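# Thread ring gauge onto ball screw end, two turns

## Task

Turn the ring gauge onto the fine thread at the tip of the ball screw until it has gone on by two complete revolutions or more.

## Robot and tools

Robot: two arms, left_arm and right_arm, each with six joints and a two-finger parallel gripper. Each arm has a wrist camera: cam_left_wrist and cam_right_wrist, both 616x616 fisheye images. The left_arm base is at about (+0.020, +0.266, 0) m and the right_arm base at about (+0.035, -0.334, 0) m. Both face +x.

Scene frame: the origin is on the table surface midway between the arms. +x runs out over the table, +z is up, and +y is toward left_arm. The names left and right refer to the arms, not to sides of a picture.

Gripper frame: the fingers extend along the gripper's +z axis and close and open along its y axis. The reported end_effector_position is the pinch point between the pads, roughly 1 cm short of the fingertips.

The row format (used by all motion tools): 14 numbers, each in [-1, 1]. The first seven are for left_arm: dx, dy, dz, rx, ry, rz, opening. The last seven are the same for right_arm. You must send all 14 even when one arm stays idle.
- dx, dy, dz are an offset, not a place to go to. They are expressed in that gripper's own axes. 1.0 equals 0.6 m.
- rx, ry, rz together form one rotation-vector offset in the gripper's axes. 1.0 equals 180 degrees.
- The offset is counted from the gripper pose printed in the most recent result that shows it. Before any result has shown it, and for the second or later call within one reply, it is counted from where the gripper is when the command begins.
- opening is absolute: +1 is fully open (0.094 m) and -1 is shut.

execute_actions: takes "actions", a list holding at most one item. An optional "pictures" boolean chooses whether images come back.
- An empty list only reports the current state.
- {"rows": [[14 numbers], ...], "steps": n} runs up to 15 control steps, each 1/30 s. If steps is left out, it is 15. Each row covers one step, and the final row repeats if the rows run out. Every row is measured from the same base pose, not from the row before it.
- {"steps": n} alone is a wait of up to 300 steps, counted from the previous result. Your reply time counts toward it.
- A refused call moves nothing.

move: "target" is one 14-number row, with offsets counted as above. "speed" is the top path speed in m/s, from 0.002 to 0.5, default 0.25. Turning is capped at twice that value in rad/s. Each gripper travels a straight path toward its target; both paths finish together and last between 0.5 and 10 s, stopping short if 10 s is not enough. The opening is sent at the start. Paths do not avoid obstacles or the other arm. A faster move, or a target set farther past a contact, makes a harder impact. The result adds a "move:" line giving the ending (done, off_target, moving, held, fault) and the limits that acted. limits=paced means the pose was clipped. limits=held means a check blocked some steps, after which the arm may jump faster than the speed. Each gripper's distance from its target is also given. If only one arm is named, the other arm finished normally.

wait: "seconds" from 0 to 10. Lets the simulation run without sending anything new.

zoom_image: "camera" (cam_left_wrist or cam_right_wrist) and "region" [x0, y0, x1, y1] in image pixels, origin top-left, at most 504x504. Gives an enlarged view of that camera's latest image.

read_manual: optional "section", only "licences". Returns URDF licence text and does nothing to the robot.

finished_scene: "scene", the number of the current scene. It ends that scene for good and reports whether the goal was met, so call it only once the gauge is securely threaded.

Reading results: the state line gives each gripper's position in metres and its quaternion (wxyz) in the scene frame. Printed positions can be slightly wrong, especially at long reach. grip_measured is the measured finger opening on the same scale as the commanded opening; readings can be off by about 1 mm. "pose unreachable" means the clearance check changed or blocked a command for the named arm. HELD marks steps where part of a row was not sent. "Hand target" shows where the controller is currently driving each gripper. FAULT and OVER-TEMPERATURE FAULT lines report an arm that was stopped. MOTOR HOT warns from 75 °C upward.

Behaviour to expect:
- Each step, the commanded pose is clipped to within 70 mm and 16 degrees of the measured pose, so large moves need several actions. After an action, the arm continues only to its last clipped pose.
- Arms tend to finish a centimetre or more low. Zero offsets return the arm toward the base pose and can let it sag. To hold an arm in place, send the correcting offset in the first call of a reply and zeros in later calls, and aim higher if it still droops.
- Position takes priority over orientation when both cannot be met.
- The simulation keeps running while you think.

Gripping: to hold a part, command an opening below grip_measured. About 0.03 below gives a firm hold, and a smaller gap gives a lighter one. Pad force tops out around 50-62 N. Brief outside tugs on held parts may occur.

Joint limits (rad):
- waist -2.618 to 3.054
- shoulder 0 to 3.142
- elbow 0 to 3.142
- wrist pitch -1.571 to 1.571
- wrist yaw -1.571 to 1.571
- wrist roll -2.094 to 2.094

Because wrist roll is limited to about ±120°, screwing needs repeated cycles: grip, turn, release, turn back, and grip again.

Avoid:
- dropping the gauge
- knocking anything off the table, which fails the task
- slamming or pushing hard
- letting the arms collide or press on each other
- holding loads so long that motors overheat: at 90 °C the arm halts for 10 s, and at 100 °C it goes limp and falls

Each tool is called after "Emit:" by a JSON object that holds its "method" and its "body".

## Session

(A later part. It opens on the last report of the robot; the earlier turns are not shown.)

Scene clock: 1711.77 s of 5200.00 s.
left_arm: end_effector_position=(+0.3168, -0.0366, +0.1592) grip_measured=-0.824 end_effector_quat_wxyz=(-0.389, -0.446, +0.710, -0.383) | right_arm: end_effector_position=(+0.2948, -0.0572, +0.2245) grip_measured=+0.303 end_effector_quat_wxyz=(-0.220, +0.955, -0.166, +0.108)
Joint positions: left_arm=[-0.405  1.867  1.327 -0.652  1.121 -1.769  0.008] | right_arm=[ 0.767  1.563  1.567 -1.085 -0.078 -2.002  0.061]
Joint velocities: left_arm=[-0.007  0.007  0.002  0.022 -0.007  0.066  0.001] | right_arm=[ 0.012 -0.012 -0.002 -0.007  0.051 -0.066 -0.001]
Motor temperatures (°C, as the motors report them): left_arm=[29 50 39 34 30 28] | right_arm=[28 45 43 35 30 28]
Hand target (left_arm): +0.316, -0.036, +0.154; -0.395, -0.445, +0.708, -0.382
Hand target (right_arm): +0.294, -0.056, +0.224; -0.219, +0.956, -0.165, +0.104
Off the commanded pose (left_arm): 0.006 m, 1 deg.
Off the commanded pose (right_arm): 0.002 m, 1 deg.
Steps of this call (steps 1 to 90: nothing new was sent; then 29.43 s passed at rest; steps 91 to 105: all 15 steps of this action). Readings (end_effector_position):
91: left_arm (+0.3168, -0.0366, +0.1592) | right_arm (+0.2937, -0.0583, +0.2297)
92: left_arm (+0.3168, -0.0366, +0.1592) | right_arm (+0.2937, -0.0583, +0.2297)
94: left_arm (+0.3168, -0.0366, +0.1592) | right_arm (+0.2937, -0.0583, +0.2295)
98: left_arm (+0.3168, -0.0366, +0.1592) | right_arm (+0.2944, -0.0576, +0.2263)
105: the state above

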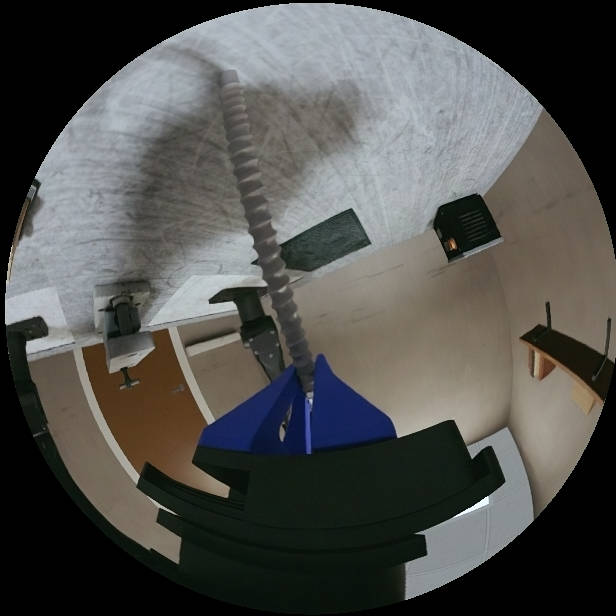

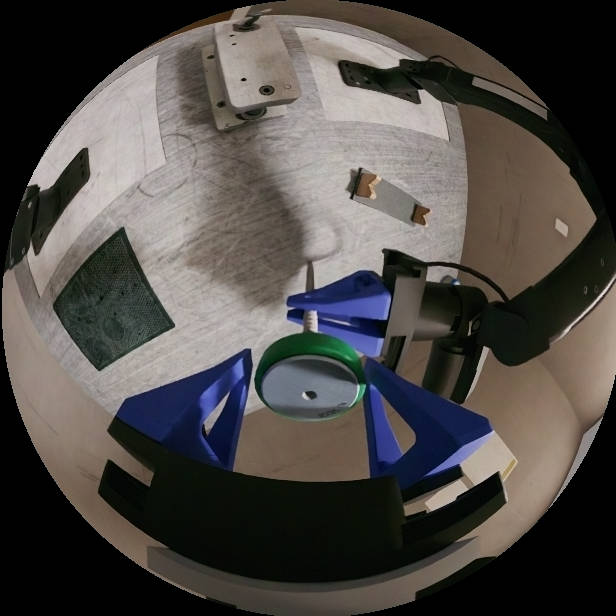

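Emit:
{"method": "execute_actions", "body": {"actions": [{"rows": [[-0.008,0.003,0.004,-0.002,0.003,-0.002,-0.87,-0.0002,-0.0034,-0.0018,0.0036,-0.0003,0,0.24],[-0.008,0.003,0.004,-0.002,0.003,-0.002,-0.87,-0.0002,-0.0034,-0.0018,0.0036,-0.0003,0,0.18],[-0.008,0.003,0.004,-0.002,0.003,-0.002,-0.87,-0.0002,-0.0034,-0.0018,0.0036,-0.0003,0,0.14],[-0.008,0.003,0.004,-0.002,0.003,-0.002,-0.87,-0.0002,-0.0034,-0.0018,0.0036,-0.0003,0,0.12],[-0.008,0.003,0.004,-0.002,0.003,-0.002,-0.87,-0.0002,-0.0034,-0.0018,0.0036,-0.0003,0,0.105],[-0.008,0.003,0.004,-0.002,0.003,-0.002,-0.87,-0.0002,-0.0034,-0.0018,0.0036,-0.0003,0,0.095],[-0.008,0.003,0.004,-0.002,0.003,-0.002,-0.87,-0.0002,-0.0034,-0.0018,0.0036,-0.0003,0,0.085],[-0.008,0.003,0.004,-0.002,0.003,-0.002,-0.87,-0.0002,-0.0034,-0.0018,0.0036,-0.0003,0,0.075],[-0.008,0.003,0.004,-0.002,0.003,-0.002,-0.87,-0.0002,-0.0034,-0.0018,0.0036,-0.0003,0,0.065],[-0.008,0.003,0.004,-0.002,0.003,-0.002,-0.87,-0.0002,-0.0034,-0.0018,0.0036,-0.0003,0,0.055],[-0.008,0.003,0.004,-0.002,0.003,-0.002,-0.87,-0.0002,-0.0034,-0.0018,0.0036,-0.0003,0,0.045]], "steps": 13}], "pictures": false}}

Emit:
{"method": "execute_actions", "body": {"actions": [{"rows": [[-0.008,0.003,0.004,-0.002,0.003,-0.002,-0.87,-0.0021,0.0025,0.0086,-0.006,-0.0012,0.03,0.045],[-0.008,0.003,0.004,-0.002,0.003,-0.002,-0.87,-0.0021,0.0025,0.0086,-0.0069,0.002,0.07,0.045],[-0.008,0.003,0.004,-0.002,0.003,-0.002,-0.87,-0.0021,0.0025,0.0086,-0.062,0.043,0.9,0.045]], "steps": 15}], "pictures": false}}

Emit:
{"method": "execute_actions", "body": {"actions": [{"rows": [[-0.008,0.003,0.004,-0.002,0.003,-0.002,-0.87,-0.0002,0.0032,0.0086,-0.023,0.072,0.9,0.045]], "steps": 15}], "pictures": false}}

Emit:
{"method": "execute_actions", "body": {"actions": [{"rows": [[-0.008,0.003,0.004,-0.002,0.003,-0.002,-0.87,0.002,0.0025,0.0086,0.029,0.069,0.9,0.045]], "steps": 15}], "pictures": false}}

Emit:
{"method": "execute_actions", "body": {"actions": [{"rows": [[-0.008,0.003,0.004,-0.002,0.003,-0.002,-0.87,0.0031,0.0006,0.0086,0.068,0.033,0.9,0.045]], "steps": 15}], "pictures": false}}

Emit:
{"method": "execute_actions", "body": {"actions": [{"rows": [[-0.008,0.003,0.004,-0.002,0.003,-0.002,-0.87,0.0028,-0.0016,0.0086,0.073,-0.02,0.9,0.045]], "steps": 15}], "pictures": false}}

Emit:
{"method": "execute_actions", "body": {"actions": [{"rows": [[-0.008,0.003,0.004,-0.002,0.003,-0.002,-0.87,0.001,-0.003,0.0086,0.048,-0.058,0.9,0.045]], "steps": 6}], "pictures": false}}

Emit:
{"method": "wait", "body": {"seconds": 0.5}}

Emit:
{"method": "zoom_image", "body": {"camera": "cam_right_wrist", "region": [250, 240, 370, 420]}}

Scene clock: 1744.73 s of 5200.00 s.
left_arm: end_effector_position=(+0.3168, -0.0366, +0.1592) grip_measured=-0.824 end_effector_quat_wxyz=(-0.389, -0.446, +0.710, -0.383) | right_arm: end_effector_position=(+0.2954, -0.0566, +0.2250) grip_measured=+0.079 end_effector_quat_wxyz=(-0.221, +0.955, -0.166, +0.110)
Joint positions: left_arm=[-0.405  1.867  1.327 -0.652  1.121 -1.769  0.008] | right_arm=[ 0.767  1.563  1.567 -1.081 -0.078 -2.002  0.051]
Joint velocities: left_arm=[-0.007  0.002 -0.012 -0.022  0.007  0.037 -0.001] | right_arm=[-0.007  0.022  0.002 -0.066 -0.051  0.037  0.   ]
Motor temperatures (°C, as the motors report them): left_arm=[29 50 39 34 30 28] | right_arm=[28 44 44 35 30 28]
Hand target (left_arm): +0.316, -0.036, +0.154; -0.395, -0.445, +0.708, -0.382
Hand target (right_arm): +0.295, -0.056, +0.226; -0.225, +0.954, -0.165, +0.109
Off the commanded pose (left_arm): 0.006 m, 1 deg.
Off the commanded pose (right_arm): 0.002 m, 0 deg.
Steps of this call (steps 1 to 90: nothing new was sent; then 29.53 s passed at rest; steps 91 to 103: all 13 steps of this action). Readings (end_effector_position):
91: left_arm (+0.3168, -0.0366, +0.1592) | right_arm (+0.2948, -0.0572, +0.2246)
92: left_arm (+0.3168, -0.0366, +0.1592) | right_arm (+0.2950, -0.0570, +0.2247)
94: left_arm (+0.3168, -0.0366, +0.1592) | right_arm (+0.2953, -0.0568, +0.2249)
98: left_arm (+0.3168, -0.0366, +0.1592) | right_arm (+0.2954, -0.0566, +0.2250)
103: the state above

Scene clock: 1745.23 s of 5200.00 s.
left_arm: end_effector_position=(+0.3168, -0.0366, +0.1592) grip_measured=-0.824 end_effector_quat_wxyz=(-0.389, -0.446, +0.710, -0.383) | right_arm: end_effector_position=(+0.2954, -0.0568, +0.2246) grip_measured=+0.079 end_effector_quat_wxyz=(-0.244, +0.850, -0.465, +0.033)
Joint positions: left_arm=[-0.405  1.867  1.327 -0.652  1.121 -1.769  0.008] | right_arm=[ 0.767  1.564  1.567 -1.082 -0.077 -1.345  0.051]
Joint velocities: left_arm=[-0.002 -0.017  0.002 -0.007 -0.022 -0.081 -0.   ] | right_arm=[-0.007 -0.007  0.012  0.007 -0.051  1.385  0.001]
Motor temperatures (°C, as the motors report them): left_arm=[29 50 39 34 30 28] | right_arm=[28 44 44 35 30 28]
Hand target (left_arm): +0.316, -0.036, +0.154; -0.395, -0.445, +0.708, -0.382
Hand target (right_arm): +0.295, -0.055, +0.220; -0.237, +0.800, -0.551, +0.007
Off the commanded pose (left_arm): 0.006 m, 1 deg.
Off the commanded pose (right_arm): 0.005 m, 125 deg; orientation clipped at the last step of the last action.
Steps of this call (steps 1 to 15: all 15 steps of this action). Readings (end_effector_position):
1: left_arm (+0.3168, -0.0366, +0.1592) | right_arm (+0.2955, -0.0566, +0.2247)
2: left_arm (+0.3168, -0.0366, +0.1592) | right_arm (+0.2955, -0.0567, +0.2247)
4: left_arm (+0.3168, -0.0366, +0.1592) | right_arm (+0.2955, -0.0567, +0.2247)
8: left_arm (+0.3168, -0.0366, +0.1592) | right_arm (+0.2955, -0.0567, +0.2247)
15: the state above

Scene clock: 1745.73 s of 5200.00 s.
left_arm: end_effector_position=(+0.3168, -0.0366, +0.1592) grip_measured=-0.824 end_effector_quat_wxyz=(-0.389, -0.446, +0.710, -0.383) | right_arm: end_effector_position=(+0.2953, -0.0569, +0.2243) grip_measured=+0.079 end_effector_quat_wxyz=(+0.239, -0.636, +0.732, +0.054)
Joint positions: left_arm=[-0.405  1.867  1.327 -0.652  1.121 -1.769  0.008] | right_arm=[ 0.767  1.565  1.567 -1.083 -0.077 -0.635  0.051]
Joint velocities: left_arm=[ 0.007 -0.012  0.032  0.037  0.007  0.007 -0.   ] | right_arm=[-0.012 -0.002  0.002  0.022  0.022  1.37  -0.   ]
Motor temperatures (°C, as the motors report them): left_arm=[29 50 39 34 30 28] | right_arm=[28 44 44 35 30 28]
Hand target (left_arm): +0.316, -0.036, +0.154; -0.395, -0.445, +0.708, -0.382
Hand target (right_arm): +0.295, -0.056, +0.219; +0.224, -0.559, +0.795, +0.076
Off the commanded pose (left_arm): 0.006 m, 1 deg.
Off the commanded pose (right_arm): 0.005 m, 122 deg; orientation clipped at the last step of the last action.
Steps of this call (steps 1 to 15: all 15 steps of this action). Readings (end_effector_position):
1: left_arm (+0.3168, -0.0366, +0.1592) | right_arm (+0.2954, -0.0568, +0.2246)
2: left_arm (+0.3168, -0.0366, +0.1592) | right_arm (+0.2954, -0.0568, +0.2246)
4: left_arm (+0.3168, -0.0366, +0.1592) | right_arm (+0.2954, -0.0568, +0.2246)
8: left_arm (+0.3168, -0.0366, +0.1592) | right_arm (+0.2954, -0.0568, +0.2246)
15: the state above

Scene clock: 1746.23 s of 5200.00 s.
left_arm: end_effector_position=(+0.3168, -0.0366, +0.1592) grip_measured=-0.824 end_effector_quat_wxyz=(-0.389, -0.446, +0.710, -0.383) | right_arm: end_effector_position=(+0.2950, -0.0567, +0.2242) grip_measured=+0.079 end_effector_quat_wxyz=(+0.205, -0.341, +0.908, +0.135)
Joint positions: left_arm=[-0.405  1.867  1.327 -0.652  1.121 -1.769  0.008] | right_arm=[ 0.767  1.565  1.567 -1.083 -0.079  0.077  0.051]
Joint velocities: left_arm=[ 0.017  0.002  0.007  0.081  0.051 -0.022 -0.   ] | right_arm=[ 0.012  0.002  0.007  0.037 -0.022  1.326 -0.001]
Motor temperatures (°C, as the motors report them): left_arm=[29 50 39 34 30 28] | right_arm=[28 44 44 35 30 28]
Hand target (left_arm): +0.316, -0.036, +0.154; -0.395, -0.445, +0.708, -0.382
Hand target (right_arm): +0.295, -0.056, +0.219; +0.183, -0.247, +0.940, +0.150
Off the commanded pose (left_arm): 0.006 m, 1 deg.
Off the commanded pose (right_arm): 0.005 m, 122 deg; orientation clipped at the last step of the last action.
Steps of this call (steps 1 to 15: all 15 steps of this action). Readings (end_effector_position):
1: left_arm (+0.3168, -0.0366, +0.1592) | right_arm (+0.2953, -0.0569, +0.2243)
2: left_arm (+0.3168, -0.0366, +0.1592) | right_arm (+0.2953, -0.0569, +0.2243)
4: left_arm (+0.3168, -0.0366, +0.1592) | right_arm (+0.2953, -0.0568, +0.2243)
8: left_arm (+0.3168, -0.0366, +0.1592) | right_arm (+0.2952, -0.0568, +0.2243)
15: the state above

Scene clock: 1746.73 s of 5200.00 s.
left_arm: end_effector_position=(+0.3168, -0.0366, +0.1592) grip_measured=-0.824 end_effector_quat_wxyz=(-0.389, -0.446, +0.710, -0.383) | right_arm: end_effector_position=(+0.2947, -0.0564, +0.2243) grip_measured=+0.079 end_effector_quat_wxyz=(+0.144, -0.002, +0.969, +0.199)
Joint positions: left_arm=[-0.405  1.867  1.327 -0.652  1.121 -1.769  0.008] | right_arm=[ 0.767  1.565  1.567 -1.083 -0.081  0.792  0.051]
Joint velocities: left_arm=[-0.012  0.002  0.007 -0.007 -0.022 -0.051  0.001] | right_arm=[-0.007 -0.017 -0.012 -0.007  0.022  1.37   0.001]
Motor temperatures (°C, as the motors report them): left_arm=[29 50 39 34 30 28] | right_arm=[28 44 44 35 30 28]
Hand target (left_arm): +0.316, -0.036, +0.154; -0.395, -0.445, +0.708, -0.382
Hand target (right_arm): +0.295, -0.056, +0.219; +0.118, +0.097, +0.967, +0.204
Off the commanded pose (left_arm): 0.006 m, 1 deg.
Off the commanded pose (right_arm): 0.005 m, 122 deg; orientation clipped at the last step of the last action.
Steps of this call (steps 1 to 15: all 15 steps of this action). Readings (end_effector_position):
1: left_arm (+0.3168, -0.0366, +0.1592) | right_arm (+0.2950, -0.0567, +0.2242)
2: left_arm (+0.3168, -0.0366, +0.1592) | right_arm (+0.2950, -0.0567, +0.2242)
4: left_arm (+0.3168, -0.0366, +0.1592) | right_arm (+0.2950, -0.0566, +0.2242)
8: left_arm (+0.3168, -0.0366, +0.1592) | right_arm (+0.2949, -0.0565, +0.2243)
15: the state above

Scene clock: 1747.23 s of 5200.00 s.
left_arm: end_effector_position=(+0.3168, -0.0366, +0.1592) grip_measured=-0.824 end_effector_quat_wxyz=(-0.389, -0.446, +0.710, -0.383) | right_arm: end_effector_position=(+0.2948, -0.0560, +0.2241) grip_measured=+0.079 end_effector_quat_wxyz=(+0.064, +0.338, +0.909, +0.237)
Joint positions: left_arm=[-0.405  1.867  1.327 -0.652  1.121 -1.769  0.008] | right_arm=[ 0.767  1.566  1.567 -1.082 -0.082  1.509  0.051]
Joint velocities: left_arm=[-0.002  0.037  0.017 -0.022 -0.051 -0.066 -0.003] | right_arm=[-0.017 -0.002  0.002  0.081 -0.066  1.267 -0.001]
Motor temperatures (°C, as the motors report them): left_arm=[29 50 39 34 30 28] | right_arm=[28 44 44 35 30 28]
Hand target (left_arm): +0.316, -0.036, +0.154; -0.395, -0.445, +0.708, -0.382
Hand target (right_arm): +0.295, -0.055, +0.219; +0.038, +0.430, +0.871, +0.233
Off the commanded pose (left_arm): 0.006 m, 1 deg.
Off the commanded pose (right_arm): 0.005 m, 122 deg; orientation clipped at the last step of the last action.
Steps of this call (steps 1 to 15: all 15 steps of this action). Readings (end_effector_position):
1: left_arm (+0.3168, -0.0366, +0.1592) | right_arm (+0.2947, -0.0564, +0.2243)
2: left_arm (+0.3168, -0.0366, +0.1592) | right_arm (+0.2947, -0.0564, +0.2243)
4: left_arm (+0.3168, -0.0366, +0.1592) | right_arm (+0.2948, -0.0563, +0.2243)
8: left_arm (+0.3168, -0.0366, +0.1592) | right_arm (+0.2948, -0.0562, +0.2244)
15: the state above

Scene clock: 1747.43 s of 5200.00 s.
left_arm: end_effector_position=(+0.3168, -0.0366, +0.1592) grip_measured=-0.824 end_effector_quat_wxyz=(-0.389, -0.446, +0.710, -0.383) | right_arm: end_effector_position=(+0.2950, -0.0559, +0.2243) grip_measured=+0.079 end_effector_quat_wxyz=(+0.030, +0.463, +0.851, +0.244)
Joint positions: left_arm=[-0.405  1.867  1.327 -0.652  1.121 -1.769  0.008] | right_arm=[ 0.767  1.566  1.567 -1.081 -0.082  1.794  0.051]
Joint velocities: left_arm=[ 0.017 -0.002 -0.017 -0.066 -0.066  0.007  0.001] | right_arm=[-0.017 -0.017 -0.002  0.007  0.007  1.341 -0.   ]
Motor temperatures (°C, as the motors report them): left_arm=[29 50 39 34 30 28] | right_arm=[28 44 44 35 30 28]
Hand target (left_arm): +0.316, -0.036, +0.154; -0.395, -0.445, +0.708, -0.382
Hand target (right_arm): +0.295, -0.055, +0.219; +0.005, +0.549, +0.801, +0.238
Off the commanded pose (left_arm): 0.006 m, 1 deg.
Off the commanded pose (right_arm): 0.006 m, 146 deg; orientation clipped at the last step of the last action.
Steps of this call (steps 1 to 6: all 6 steps of this action). Readings (end_effector_position):
1: left_arm (+0.3168, -0.0366, +0.1592) | right_arm (+0.2949, -0.0560, +0.2242)
2: left_arm (+0.3168, -0.0366, +0.1592) | right_arm (+0.2950, -0.0559, +0.2242)
4: left_arm (+0.3168, -0.0366, +0.1592) | right_arm (+0.2950, -0.0559, +0.2242)
6: the state above

Scene clock: 1747.93 s of 5200.00 s.
left_arm: end_effector_position=(+0.3168, -0.0366, +0.1592) grip_measured=-0.824 end_effector_quat_wxyz=(-0.389, -0.446, +0.710, -0.383) | right_arm: end_effector_position=(+0.2951, -0.0557, +0.2244) grip_measured=+0.079 end_effector_quat_wxyz=(+0.007, +0.542, +0.803, +0.246)
Joint positions: left_arm=[-0.405  1.867  1.327 -0.652  1.121 -1.769  0.008] | right_arm=[ 0.767  1.566  1.567 -1.08  -0.082  1.985  0.051]
Joint velocities: left_arm=[-0.007 -0.017 -0.002  0.007 -0.022 -0.037  0.   ] | right_arm=[-0.017  0.007  0.007 -0.066 -0.022  0.066 -0.001]
Motor temperatures (°C, as the motors report them): left_arm=[29 50 39 34 30 28] | right_arm=[28 44 44 35 30 28]
Hand target (left_arm): +0.316, -0.036, +0.154; -0.395, -0.445, +0.708, -0.382
Hand target (right_arm): +0.295, -0.055, +0.219; +0.005, +0.549, +0.801, +0.238
Off the commanded pose (left_arm): 0.006 m, 1 deg.
Off the commanded pose (right_arm): 0.006 m, 135 deg; orientation clipped at the last step of the last action.
Steps of this call (steps 1 to 15: nothing new was sent). Readings (end_effector_position):
1: left_arm (+0.3168, -0.0366, +0.1592) | right_arm (+0.2950, -0.0559, +0.2243)
2: left_arm (+0.3168, -0.0366, +0.1592) | right_arm (+0.2951, -0.0558, +0.2243)
4: left_arm (+0.3168, -0.0366, +0.1592) | right_arm (+0.2951, -0.0558, +0.2243)
8: left_arm (+0.3168, -0.0366, +0.1592) | right_arm (+0.2951, -0.0557, +0.2244)
15: the state above

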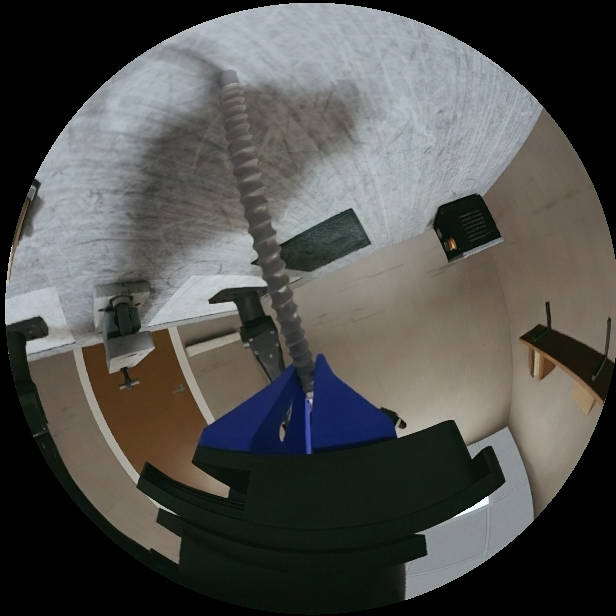

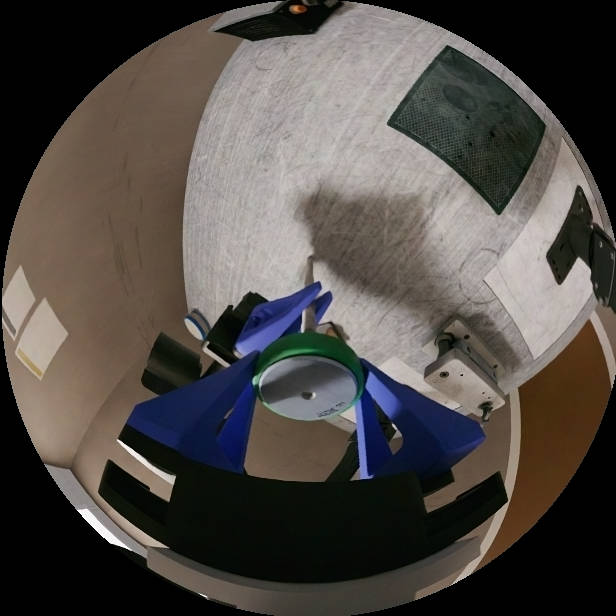

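Region (250, 240, 370, 420) of cam_right_wrist's 616x616 image, scaled by 2.800, with more detail than that image has.

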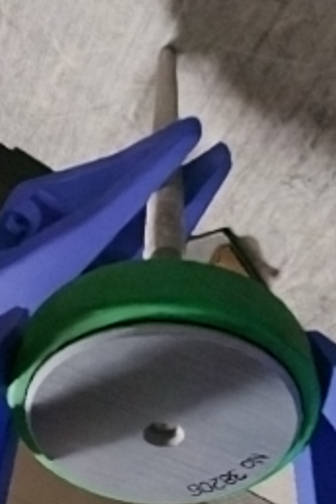

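Emit:
{"method": "execute_actions", "body": {"actions": [{"rows": [[-0.008,0.003,0.004,-0.002,0.003,-0.002,-0.87,-0.0003,-0.0006,-0.004,0,0,0,0.05],[-0.008,0.003,0.004,-0.002,0.003,-0.002,-0.87,-0.0003,-0.0006,-0.004,0,0,0,0.065],[-0.008,0.003,0.004,-0.002,0.003,-0.002,-0.87,-0.0003,-0.0006,-0.004,0,0,0,0.08],[-0.008,0.003,0.004,-0.002,0.003,-0.002,-0.87,-0.0003,-0.0006,-0.004,0,0,0,0.095],[-0.008,0.003,0.004,-0.002,0.003,-0.002,-0.87,-0.0003,-0.0006,-0.004,0,0,0,0.12],[-0.008,0.003,0.004,-0.002,0.003,-0.002,-0.87,-0.0003,-0.0006,-0.004,0,0,0,0.17],[-0.008,0.003,0.004,-0.002,0.003,-0.002,-0.87,-0.0003,-0.0006,-0.004,0.0004,0.0012,-0.03,0.25],[-0.008,0.003,0.004,-0.002,0.003,-0.002,-0.87,-0.0003,-0.0006,-0.004,0.001,0.003,-0.07,0.33],[-0.008,0.003,0.004,-0.002,0.003,-0.002,-0.87,-0.0003,-0.0006,-0.004,0.008,0.042,-0.9,0.4]], "steps": 15}], "pictures": false}}

Emit:
{"method": "execute_actions", "body": {"actions": [{"rows": [[-0.008,0.003,0.004,-0.002,0.003,-0.002,-0.87,0,-0.0007,-0.004,-0.011,0.0415,-0.9,0.4]], "steps": 15}], "pictures": false}}

Emit:
{"method": "execute_actions", "body": {"actions": [{"rows": [[-0.008,0.003,0.004,-0.002,0.003,-0.002,-0.87,0.0004,-0.0006,-0.004,-0.046,0.031,-0.9,0.4]], "steps": 15}], "pictures": false}}

Emit:
{"method": "execute_actions", "body": {"actions": [{"rows": [[-0.008,0.003,0.004,-0.002,0.003,-0.002,-0.87,0.0007,-0.0001,-0.004,-0.058,-0.007,-0.9,0.4]], "steps": 15}], "pictures": false}}

Emit:
{"method": "execute_actions", "body": {"actions": [{"rows": [[-0.008,0.003,0.004,-0.002,0.003,-0.002,-0.87,0.0006,0.0004,-0.004,-0.039,-0.043,-0.9,0.4]], "steps": 15}], "pictures": false}}

Emit:
{"method": "execute_actions", "body": {"actions": [{"rows": [[-0.008,0.003,0.004,-0.002,0.003,-0.002,-0.87,0.0002,0.0007,-0.004,-0.004,-0.058,-0.9,0.3]], "steps": 12}], "pictures": false}}

Emit:
{"method": "wait", "body": {"seconds": 0.4}}

Emit:
{"method": "zoom_image", "body": {"camera": "cam_right_wrist", "region": [250, 240, 370, 420]}}

Emit:
{"method": "zoom_image", "body": {"camera": "cam_right_wrist", "region": [290, 380, 330, 410]}}

Scene clock: 1767.00 s of 5200.00 s.
left_arm: end_effector_position=(+0.3168, -0.0366, +0.1592) grip_measured=-0.824 end_effector_quat_wxyz=(-0.389, -0.446, +0.710, -0.383) | right_arm: end_effector_position=(+0.2951, -0.0557, +0.2244) grip_measured=+0.397 end_effector_quat_wxyz=(+0.052, +0.387, +0.889, +0.241)
Joint positions: left_arm=[-0.405  1.867  1.327 -0.652  1.121 -1.769  0.008] | right_arm=[ 0.767  1.566  1.567 -1.08  -0.082  1.617  0.066]
Joint velocities: left_arm=[-0.002 -0.002  0.017 -0.007 -0.037 -0.037 -0.001] | right_arm=[ 0.002 -0.017 -0.017  0.022  0.022 -1.341  0.   ]
Motor temperatures (°C, as the motors report them): left_arm=[29 50 39 34 30 28] | right_arm=[28 44 43 35 30 28]
Hand target (left_arm): +0.316, -0.036, +0.154; -0.395, -0.445, +0.708, -0.382
Hand target (right_arm): +0.294, -0.057, +0.226; +0.077, +0.293, +0.923, +0.236
Off the commanded pose (left_arm): 0.006 m, 1 deg.
Off the commanded pose (right_arm): 0.002 m, 141 deg; orientation clipped at the last step of the last action.
Steps of this call (steps 1 to 90: nothing new was sent; then 15.57 s passed at rest; steps 91 to 105: all 15 steps of this action). Readings (end_effector_position):
91: left_arm (+0.3168, -0.0366, +0.1592) | right_arm (+0.2951, -0.0557, +0.2244)
92: left_arm (+0.3168, -0.0366, +0.1592) | right_arm (+0.2951, -0.0557, +0.2244)
94: left_arm (+0.3168, -0.0366, +0.1592) | right_arm (+0.2951, -0.0557, +0.2244)
98: left_arm (+0.3168, -0.0366, +0.1592) | right_arm (+0.2951, -0.0557, +0.2244)
105: the state above

Scene clock: 1767.50 s of 5200.00 s.
left_arm: end_effector_position=(+0.3168, -0.0366, +0.1592) grip_measured=-0.824 end_effector_quat_wxyz=(-0.389, -0.446, +0.710, -0.383) | right_arm: end_effector_position=(+0.2951, -0.0557, +0.2244) grip_measured=+0.397 end_effector_quat_wxyz=(+0.132, +0.057, +0.967, +0.209)
Joint positions: left_arm=[-0.405  1.867  1.327 -0.652  1.121 -1.769  0.008] | right_arm=[ 0.767  1.566  1.567 -1.08  -0.082  0.914  0.066]
Joint velocities: left_arm=[-0.012 -0.002 -0.007 -0.081  0.051  0.066  0.   ] | right_arm=[ 0.002 -0.002 -0.007  0.022 -0.037 -1.385  0.   ]
Motor temperatures (°C, as the motors report them): left_arm=[29 50 39 34 30 28] | right_arm=[28 44 43 35 30 28]
Hand target (left_arm): +0.316, -0.036, +0.154; -0.395, -0.445, +0.708, -0.382
Hand target (right_arm): +0.294, -0.057, +0.226; +0.153, -0.043, +0.968, +0.195
Off the commanded pose (left_arm): 0.006 m, 1 deg.
Off the commanded pose (right_arm): 0.002 m, 122 deg; orientation clipped at the last step of the last action.
Steps of this call (steps 1 to 15: all 15 steps of this action). Readings (end_effector_position):
1: left_arm (+0.3168, -0.0366, +0.1592) | right_arm (+0.2951, -0.0557, +0.2244)
2: left_arm (+0.3168, -0.0366, +0.1592) | right_arm (+0.2951, -0.0557, +0.2244)
4: left_arm (+0.3168, -0.0366, +0.1592) | right_arm (+0.2951, -0.0557, +0.2244)
8: left_arm (+0.3168, -0.0366, +0.1592) | right_arm (+0.2951, -0.0557, +0.2244)
15: the state above

Scene clock: 1768.00 s of 5200.00 s.
left_arm: end_effector_position=(+0.3168, -0.0366, +0.1592) grip_measured=-0.824 end_effector_quat_wxyz=(-0.389, -0.446, +0.710, -0.383) | right_arm: end_effector_position=(+0.2951, -0.0557, +0.2244) grip_measured=+0.397 end_effector_quat_wxyz=(+0.196, -0.284, +0.927, +0.150)
Joint positions: left_arm=[-0.405  1.867  1.327 -0.652  1.121 -1.769  0.008] | right_arm=[ 0.767  1.566  1.567 -1.08  -0.082  0.203  0.066]
Joint velocities: left_arm=[-0.007 -0.007 -0.002 -0.051 -0.007 -0.007  0.   ] | right_arm=[-0.007  0.002 -0.017 -0.051  0.007 -1.355  0.001]
Motor temperatures (°C, as the motors report them): left_arm=[29 50 39 34 30 28] | right_arm=[28 44 43 35 30 28]
Hand target (left_arm): +0.316, -0.036, +0.154; -0.395, -0.445, +0.708, -0.382
Hand target (right_arm): +0.294, -0.057, +0.226; +0.210, -0.378, +0.892, +0.131
Off the commanded pose (left_arm): 0.006 m, 1 deg.
Off the commanded pose (right_arm): 0.002 m, 122 deg; orientation clipped at the last step of the last action.
Steps of this call (steps 1 to 15: all 15 steps of this action). Readings (end_effector_position):
1: left_arm (+0.3168, -0.0366, +0.1592) | right_arm (+0.2951, -0.0557, +0.2244)
2: left_arm (+0.3168, -0.0366, +0.1592) | right_arm (+0.2951, -0.0557, +0.2244)
4: left_arm (+0.3168, -0.0366, +0.1592) | right_arm (+0.2951, -0.0557, +0.2244)
8: left_arm (+0.3168, -0.0366, +0.1592) | right_arm (+0.2951, -0.0557, +0.2244)
15: the state above

Scene clock: 1768.50 s of 5200.00 s.
left_arm: end_effector_position=(+0.3168, -0.0366, +0.1592) grip_measured=-0.824 end_effector_quat_wxyz=(-0.389, -0.446, +0.710, -0.383) | right_arm: end_effector_position=(+0.2951, -0.0557, +0.2244) grip_measured=+0.397 end_effector_quat_wxyz=(+0.236, -0.591, +0.768, +0.071)
Joint positions: left_arm=[-0.405  1.867  1.327 -0.652  1.121 -1.769  0.008] | right_arm=[ 0.767  1.566  1.567 -1.08  -0.082 -0.516  0.066]
Joint velocities: left_arm=[ 0.002 -0.012 -0.002 -0.022 -0.007 -0.022 -0.   ] | right_arm=[ 0.012 -0.002  0.007  0.022 -0.022 -1.385  0.   ]
Motor temperatures (°C, as the motors report them): left_arm=[29 50 39 34 30 28] | right_arm=[28 44 43 35 30 28]
Hand target (left_arm): +0.316, -0.036, +0.154; -0.395, -0.445, +0.708, -0.382
Hand target (right_arm): +0.294, -0.057, +0.226; +0.243, -0.667, +0.703, +0.049
Off the commanded pose (left_arm): 0.006 m, 1 deg.
Off the commanded pose (right_arm): 0.002 m, 121 deg; orientation clipped at the last step of the last action.
Steps of this call (steps 1 to 15: all 15 steps of this action). Readings (end_effector_position):
1: left_arm (+0.3168, -0.0366, +0.1592) | right_arm (+0.2951, -0.0557, +0.2244)
2: left_arm (+0.3168, -0.0366, +0.1592) | right_arm (+0.2951, -0.0557, +0.2244)
4: left_arm (+0.3168, -0.0366, +0.1592) | right_arm (+0.2951, -0.0557, +0.2244)
8: left_arm (+0.3168, -0.0366, +0.1592) | right_arm (+0.2951, -0.0557, +0.2244)
15: the state above

Scene clock: 1769.00 s of 5200.00 s.
left_arm: end_effector_position=(+0.3168, -0.0366, +0.1592) grip_measured=-0.824 end_effector_quat_wxyz=(-0.389, -0.446, +0.710, -0.383) | right_arm: end_effector_position=(+0.2951, -0.0557, +0.2244) grip_measured=+0.397 end_effector_quat_wxyz=(-0.246, +0.825, -0.508, +0.017)
Joint positions: left_arm=[-0.405  1.867  1.327 -0.652  1.121 -1.769  0.008] | right_arm=[ 0.767  1.566  1.567 -1.08  -0.082 -1.24   0.066]
Joint velocities: left_arm=[ 0.017  0.002 -0.012  0.022 -0.007  0.007 -0.   ] | right_arm=[-0.007 -0.012 -0.002 -0.022  0.007 -1.37  -0.   ]
Motor temperatures (°C, as the motors report them): left_arm=[29 50 39 34 30 28] | right_arm=[28 44 43 35 30 28]
Hand target (left_arm): +0.316, -0.036, +0.154; -0.395, -0.445, +0.708, -0.382
Hand target (right_arm): +0.294, -0.057, +0.226; -0.245, +0.873, -0.421, +0.040
Off the commanded pose (left_arm): 0.006 m, 1 deg.
Off the commanded pose (right_arm): 0.002 m, 121 deg; orientation clipped at the last step of the last action.
Steps of this call (steps 1 to 15: all 15 steps of this action). Readings (end_effector_position):
1: left_arm (+0.3168, -0.0366, +0.1592) | right_arm (+0.2951, -0.0557, +0.2244)
2: left_arm (+0.3168, -0.0366, +0.1592) | right_arm (+0.2951, -0.0557, +0.2244)
4: left_arm (+0.3168, -0.0366, +0.1592) | right_arm (+0.2951, -0.0557, +0.2244)
8: left_arm (+0.3168, -0.0366, +0.1592) | right_arm (+0.2951, -0.0557, +0.2244)
15: the state above

Scene clock: 1769.40 s of 5200.00 s.
left_arm: end_effector_position=(+0.3168, -0.0366, +0.1592) grip_measured=-0.824 end_effector_quat_wxyz=(-0.389, -0.446, +0.710, -0.383) | right_arm: end_effector_position=(+0.2951, -0.0557, +0.2244) grip_measured=+0.303 end_effector_quat_wxyz=(-0.231, +0.936, -0.250, +0.087)
Joint positions: left_arm=[-0.405  1.867  1.327 -0.652  1.121 -1.769  0.008] | right_arm=[ 0.767  1.566  1.567 -1.08  -0.082 -1.822  0.061]
Joint velocities: left_arm=[-0.012 -0.022 -0.007 -0.095 -0.007  0.007 -0.   ] | right_arm=[ 0.017 -0.012  0.012  0.007 -0.022 -1.414 -0.   ]
Motor temperatures (°C, as the motors report them): left_arm=[29 50 39 34 30 28] | right_arm=[28 44 43 35 30 28]
Hand target (left_arm): +0.316, -0.036, +0.154; -0.395, -0.445, +0.708, -0.382
Hand target (right_arm): +0.294, -0.057, +0.226; -0.223, +0.957, -0.153, +0.109
Off the commanded pose (left_arm): 0.006 m, 1 deg.
Off the commanded pose (right_arm): 0.002 m, 129 deg; orientation clipped at the last step of the last action.
Steps of this call (steps 1 to 12: all 12 steps of this action). Readings (end_effector_position):
1: left_arm (+0.3168, -0.0366, +0.1592) | right_arm (+0.2951, -0.0557, +0.2244)
2: left_arm (+0.3168, -0.0366, +0.1592) | right_arm (+0.2951, -0.0557, +0.2244)
4: left_arm (+0.3168, -0.0366, +0.1592) | right_arm (+0.2951, -0.0557, +0.2244)
8: left_arm (+0.3168, -0.0366, +0.1592) | right_arm (+0.2951, -0.0557, +0.2244)
12: the state above

Scene clock: 1769.80 s of 5200.00 s.
left_arm: end_effector_position=(+0.3168, -0.0366, +0.1592) grip_measured=-0.824 end_effector_quat_wxyz=(-0.389, -0.446, +0.710, -0.383) | right_arm: end_effector_position=(+0.2951, -0.0557, +0.2244) grip_measured=+0.303 end_effector_quat_wxyz=(-0.221, +0.956, -0.160, +0.108)
Joint positions: left_arm=[-0.405  1.867  1.327 -0.652  1.121 -1.769  0.008] | right_arm=[ 0.767  1.566  1.567 -1.08  -0.082 -2.013  0.061]
Joint velocities: left_arm=[-0.002  0.017  0.002  0.007 -0.007  0.037  0.001] | right_arm=[-0.002  0.002  0.002 -0.066 -0.007 -0.081  0.   ]
Motor temperatures (°C, as the motors report them): left_arm=[29 50 39 34 30 28] | right_arm=[28 44 43 35 30 28]
Hand target (left_arm): +0.316, -0.036, +0.154; -0.395, -0.445, +0.708, -0.382
Hand target (right_arm): +0.294, -0.057, +0.226; -0.223, +0.957, -0.153, +0.109
Off the commanded pose (left_arm): 0.006 m, 1 deg.
Off the commanded pose (right_arm): 0.002 m, 118 deg; orientation clipped at the last step of the last action.
Steps of this call (steps 1 to 12: nothing new was sent). Readings (end_effector_position):
1: left_arm (+0.3168, -0.0366, +0.1592) | right_arm (+0.2951, -0.0557, +0.2244)
2: left_arm (+0.3168, -0.0366, +0.1592) | right_arm (+0.2951, -0.0557, +0.2244)
4: left_arm (+0.3168, -0.0366, +0.1592) | right_arm (+0.2951, -0.0557, +0.2244)
8: left_arm (+0.3168, -0.0366, +0.1592) | right_arm (+0.2951, -0.0557, +0.2244)
12: the state above

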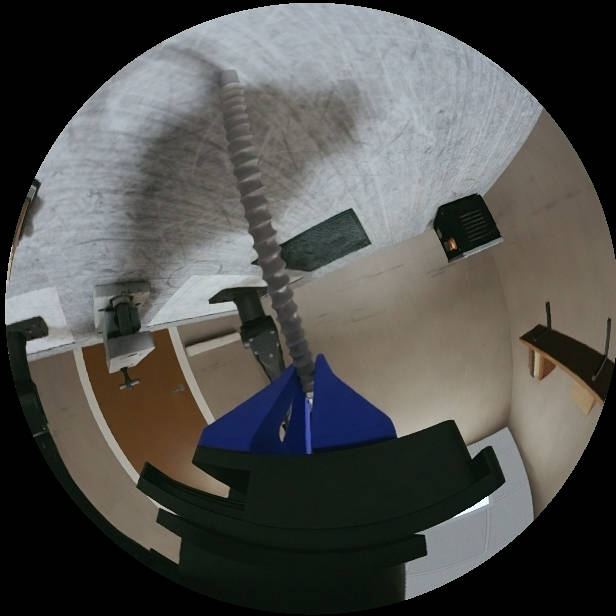

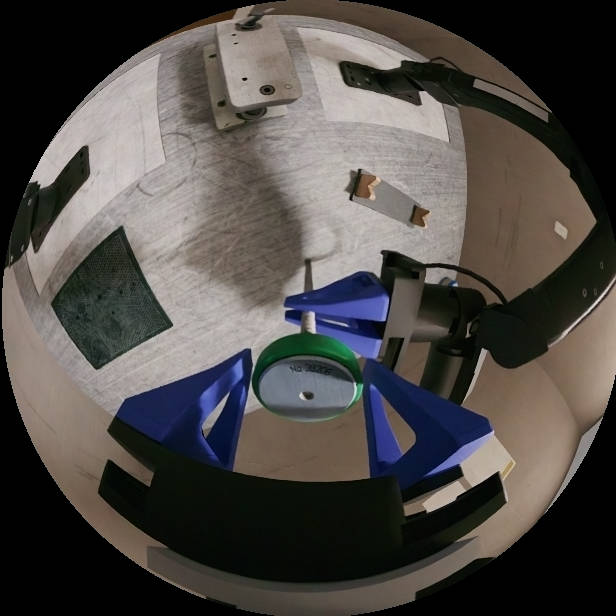

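Region (250, 240, 370, 420) of cam_right_wrist's 616x616 image, scaled by 2.800, with more detail than that image has.

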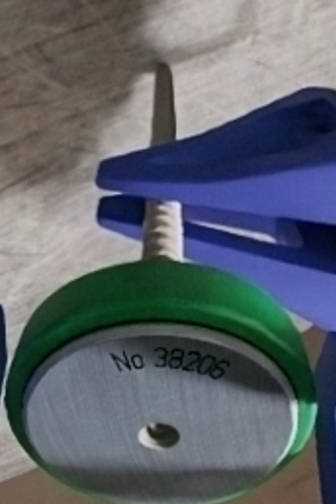

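Region (290, 380, 330, 410) of cam_right_wrist's 616x616 image, scaled by 12.600, with more detail than that image has; it fills the top 378 rows of this view, and the rest is white.

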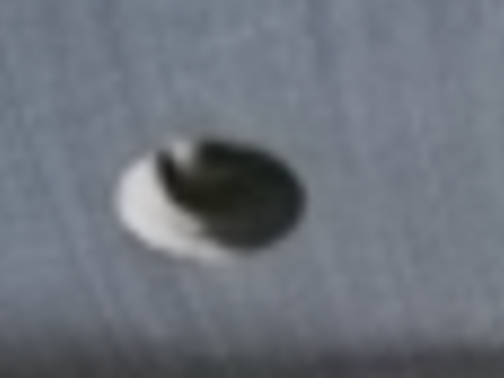

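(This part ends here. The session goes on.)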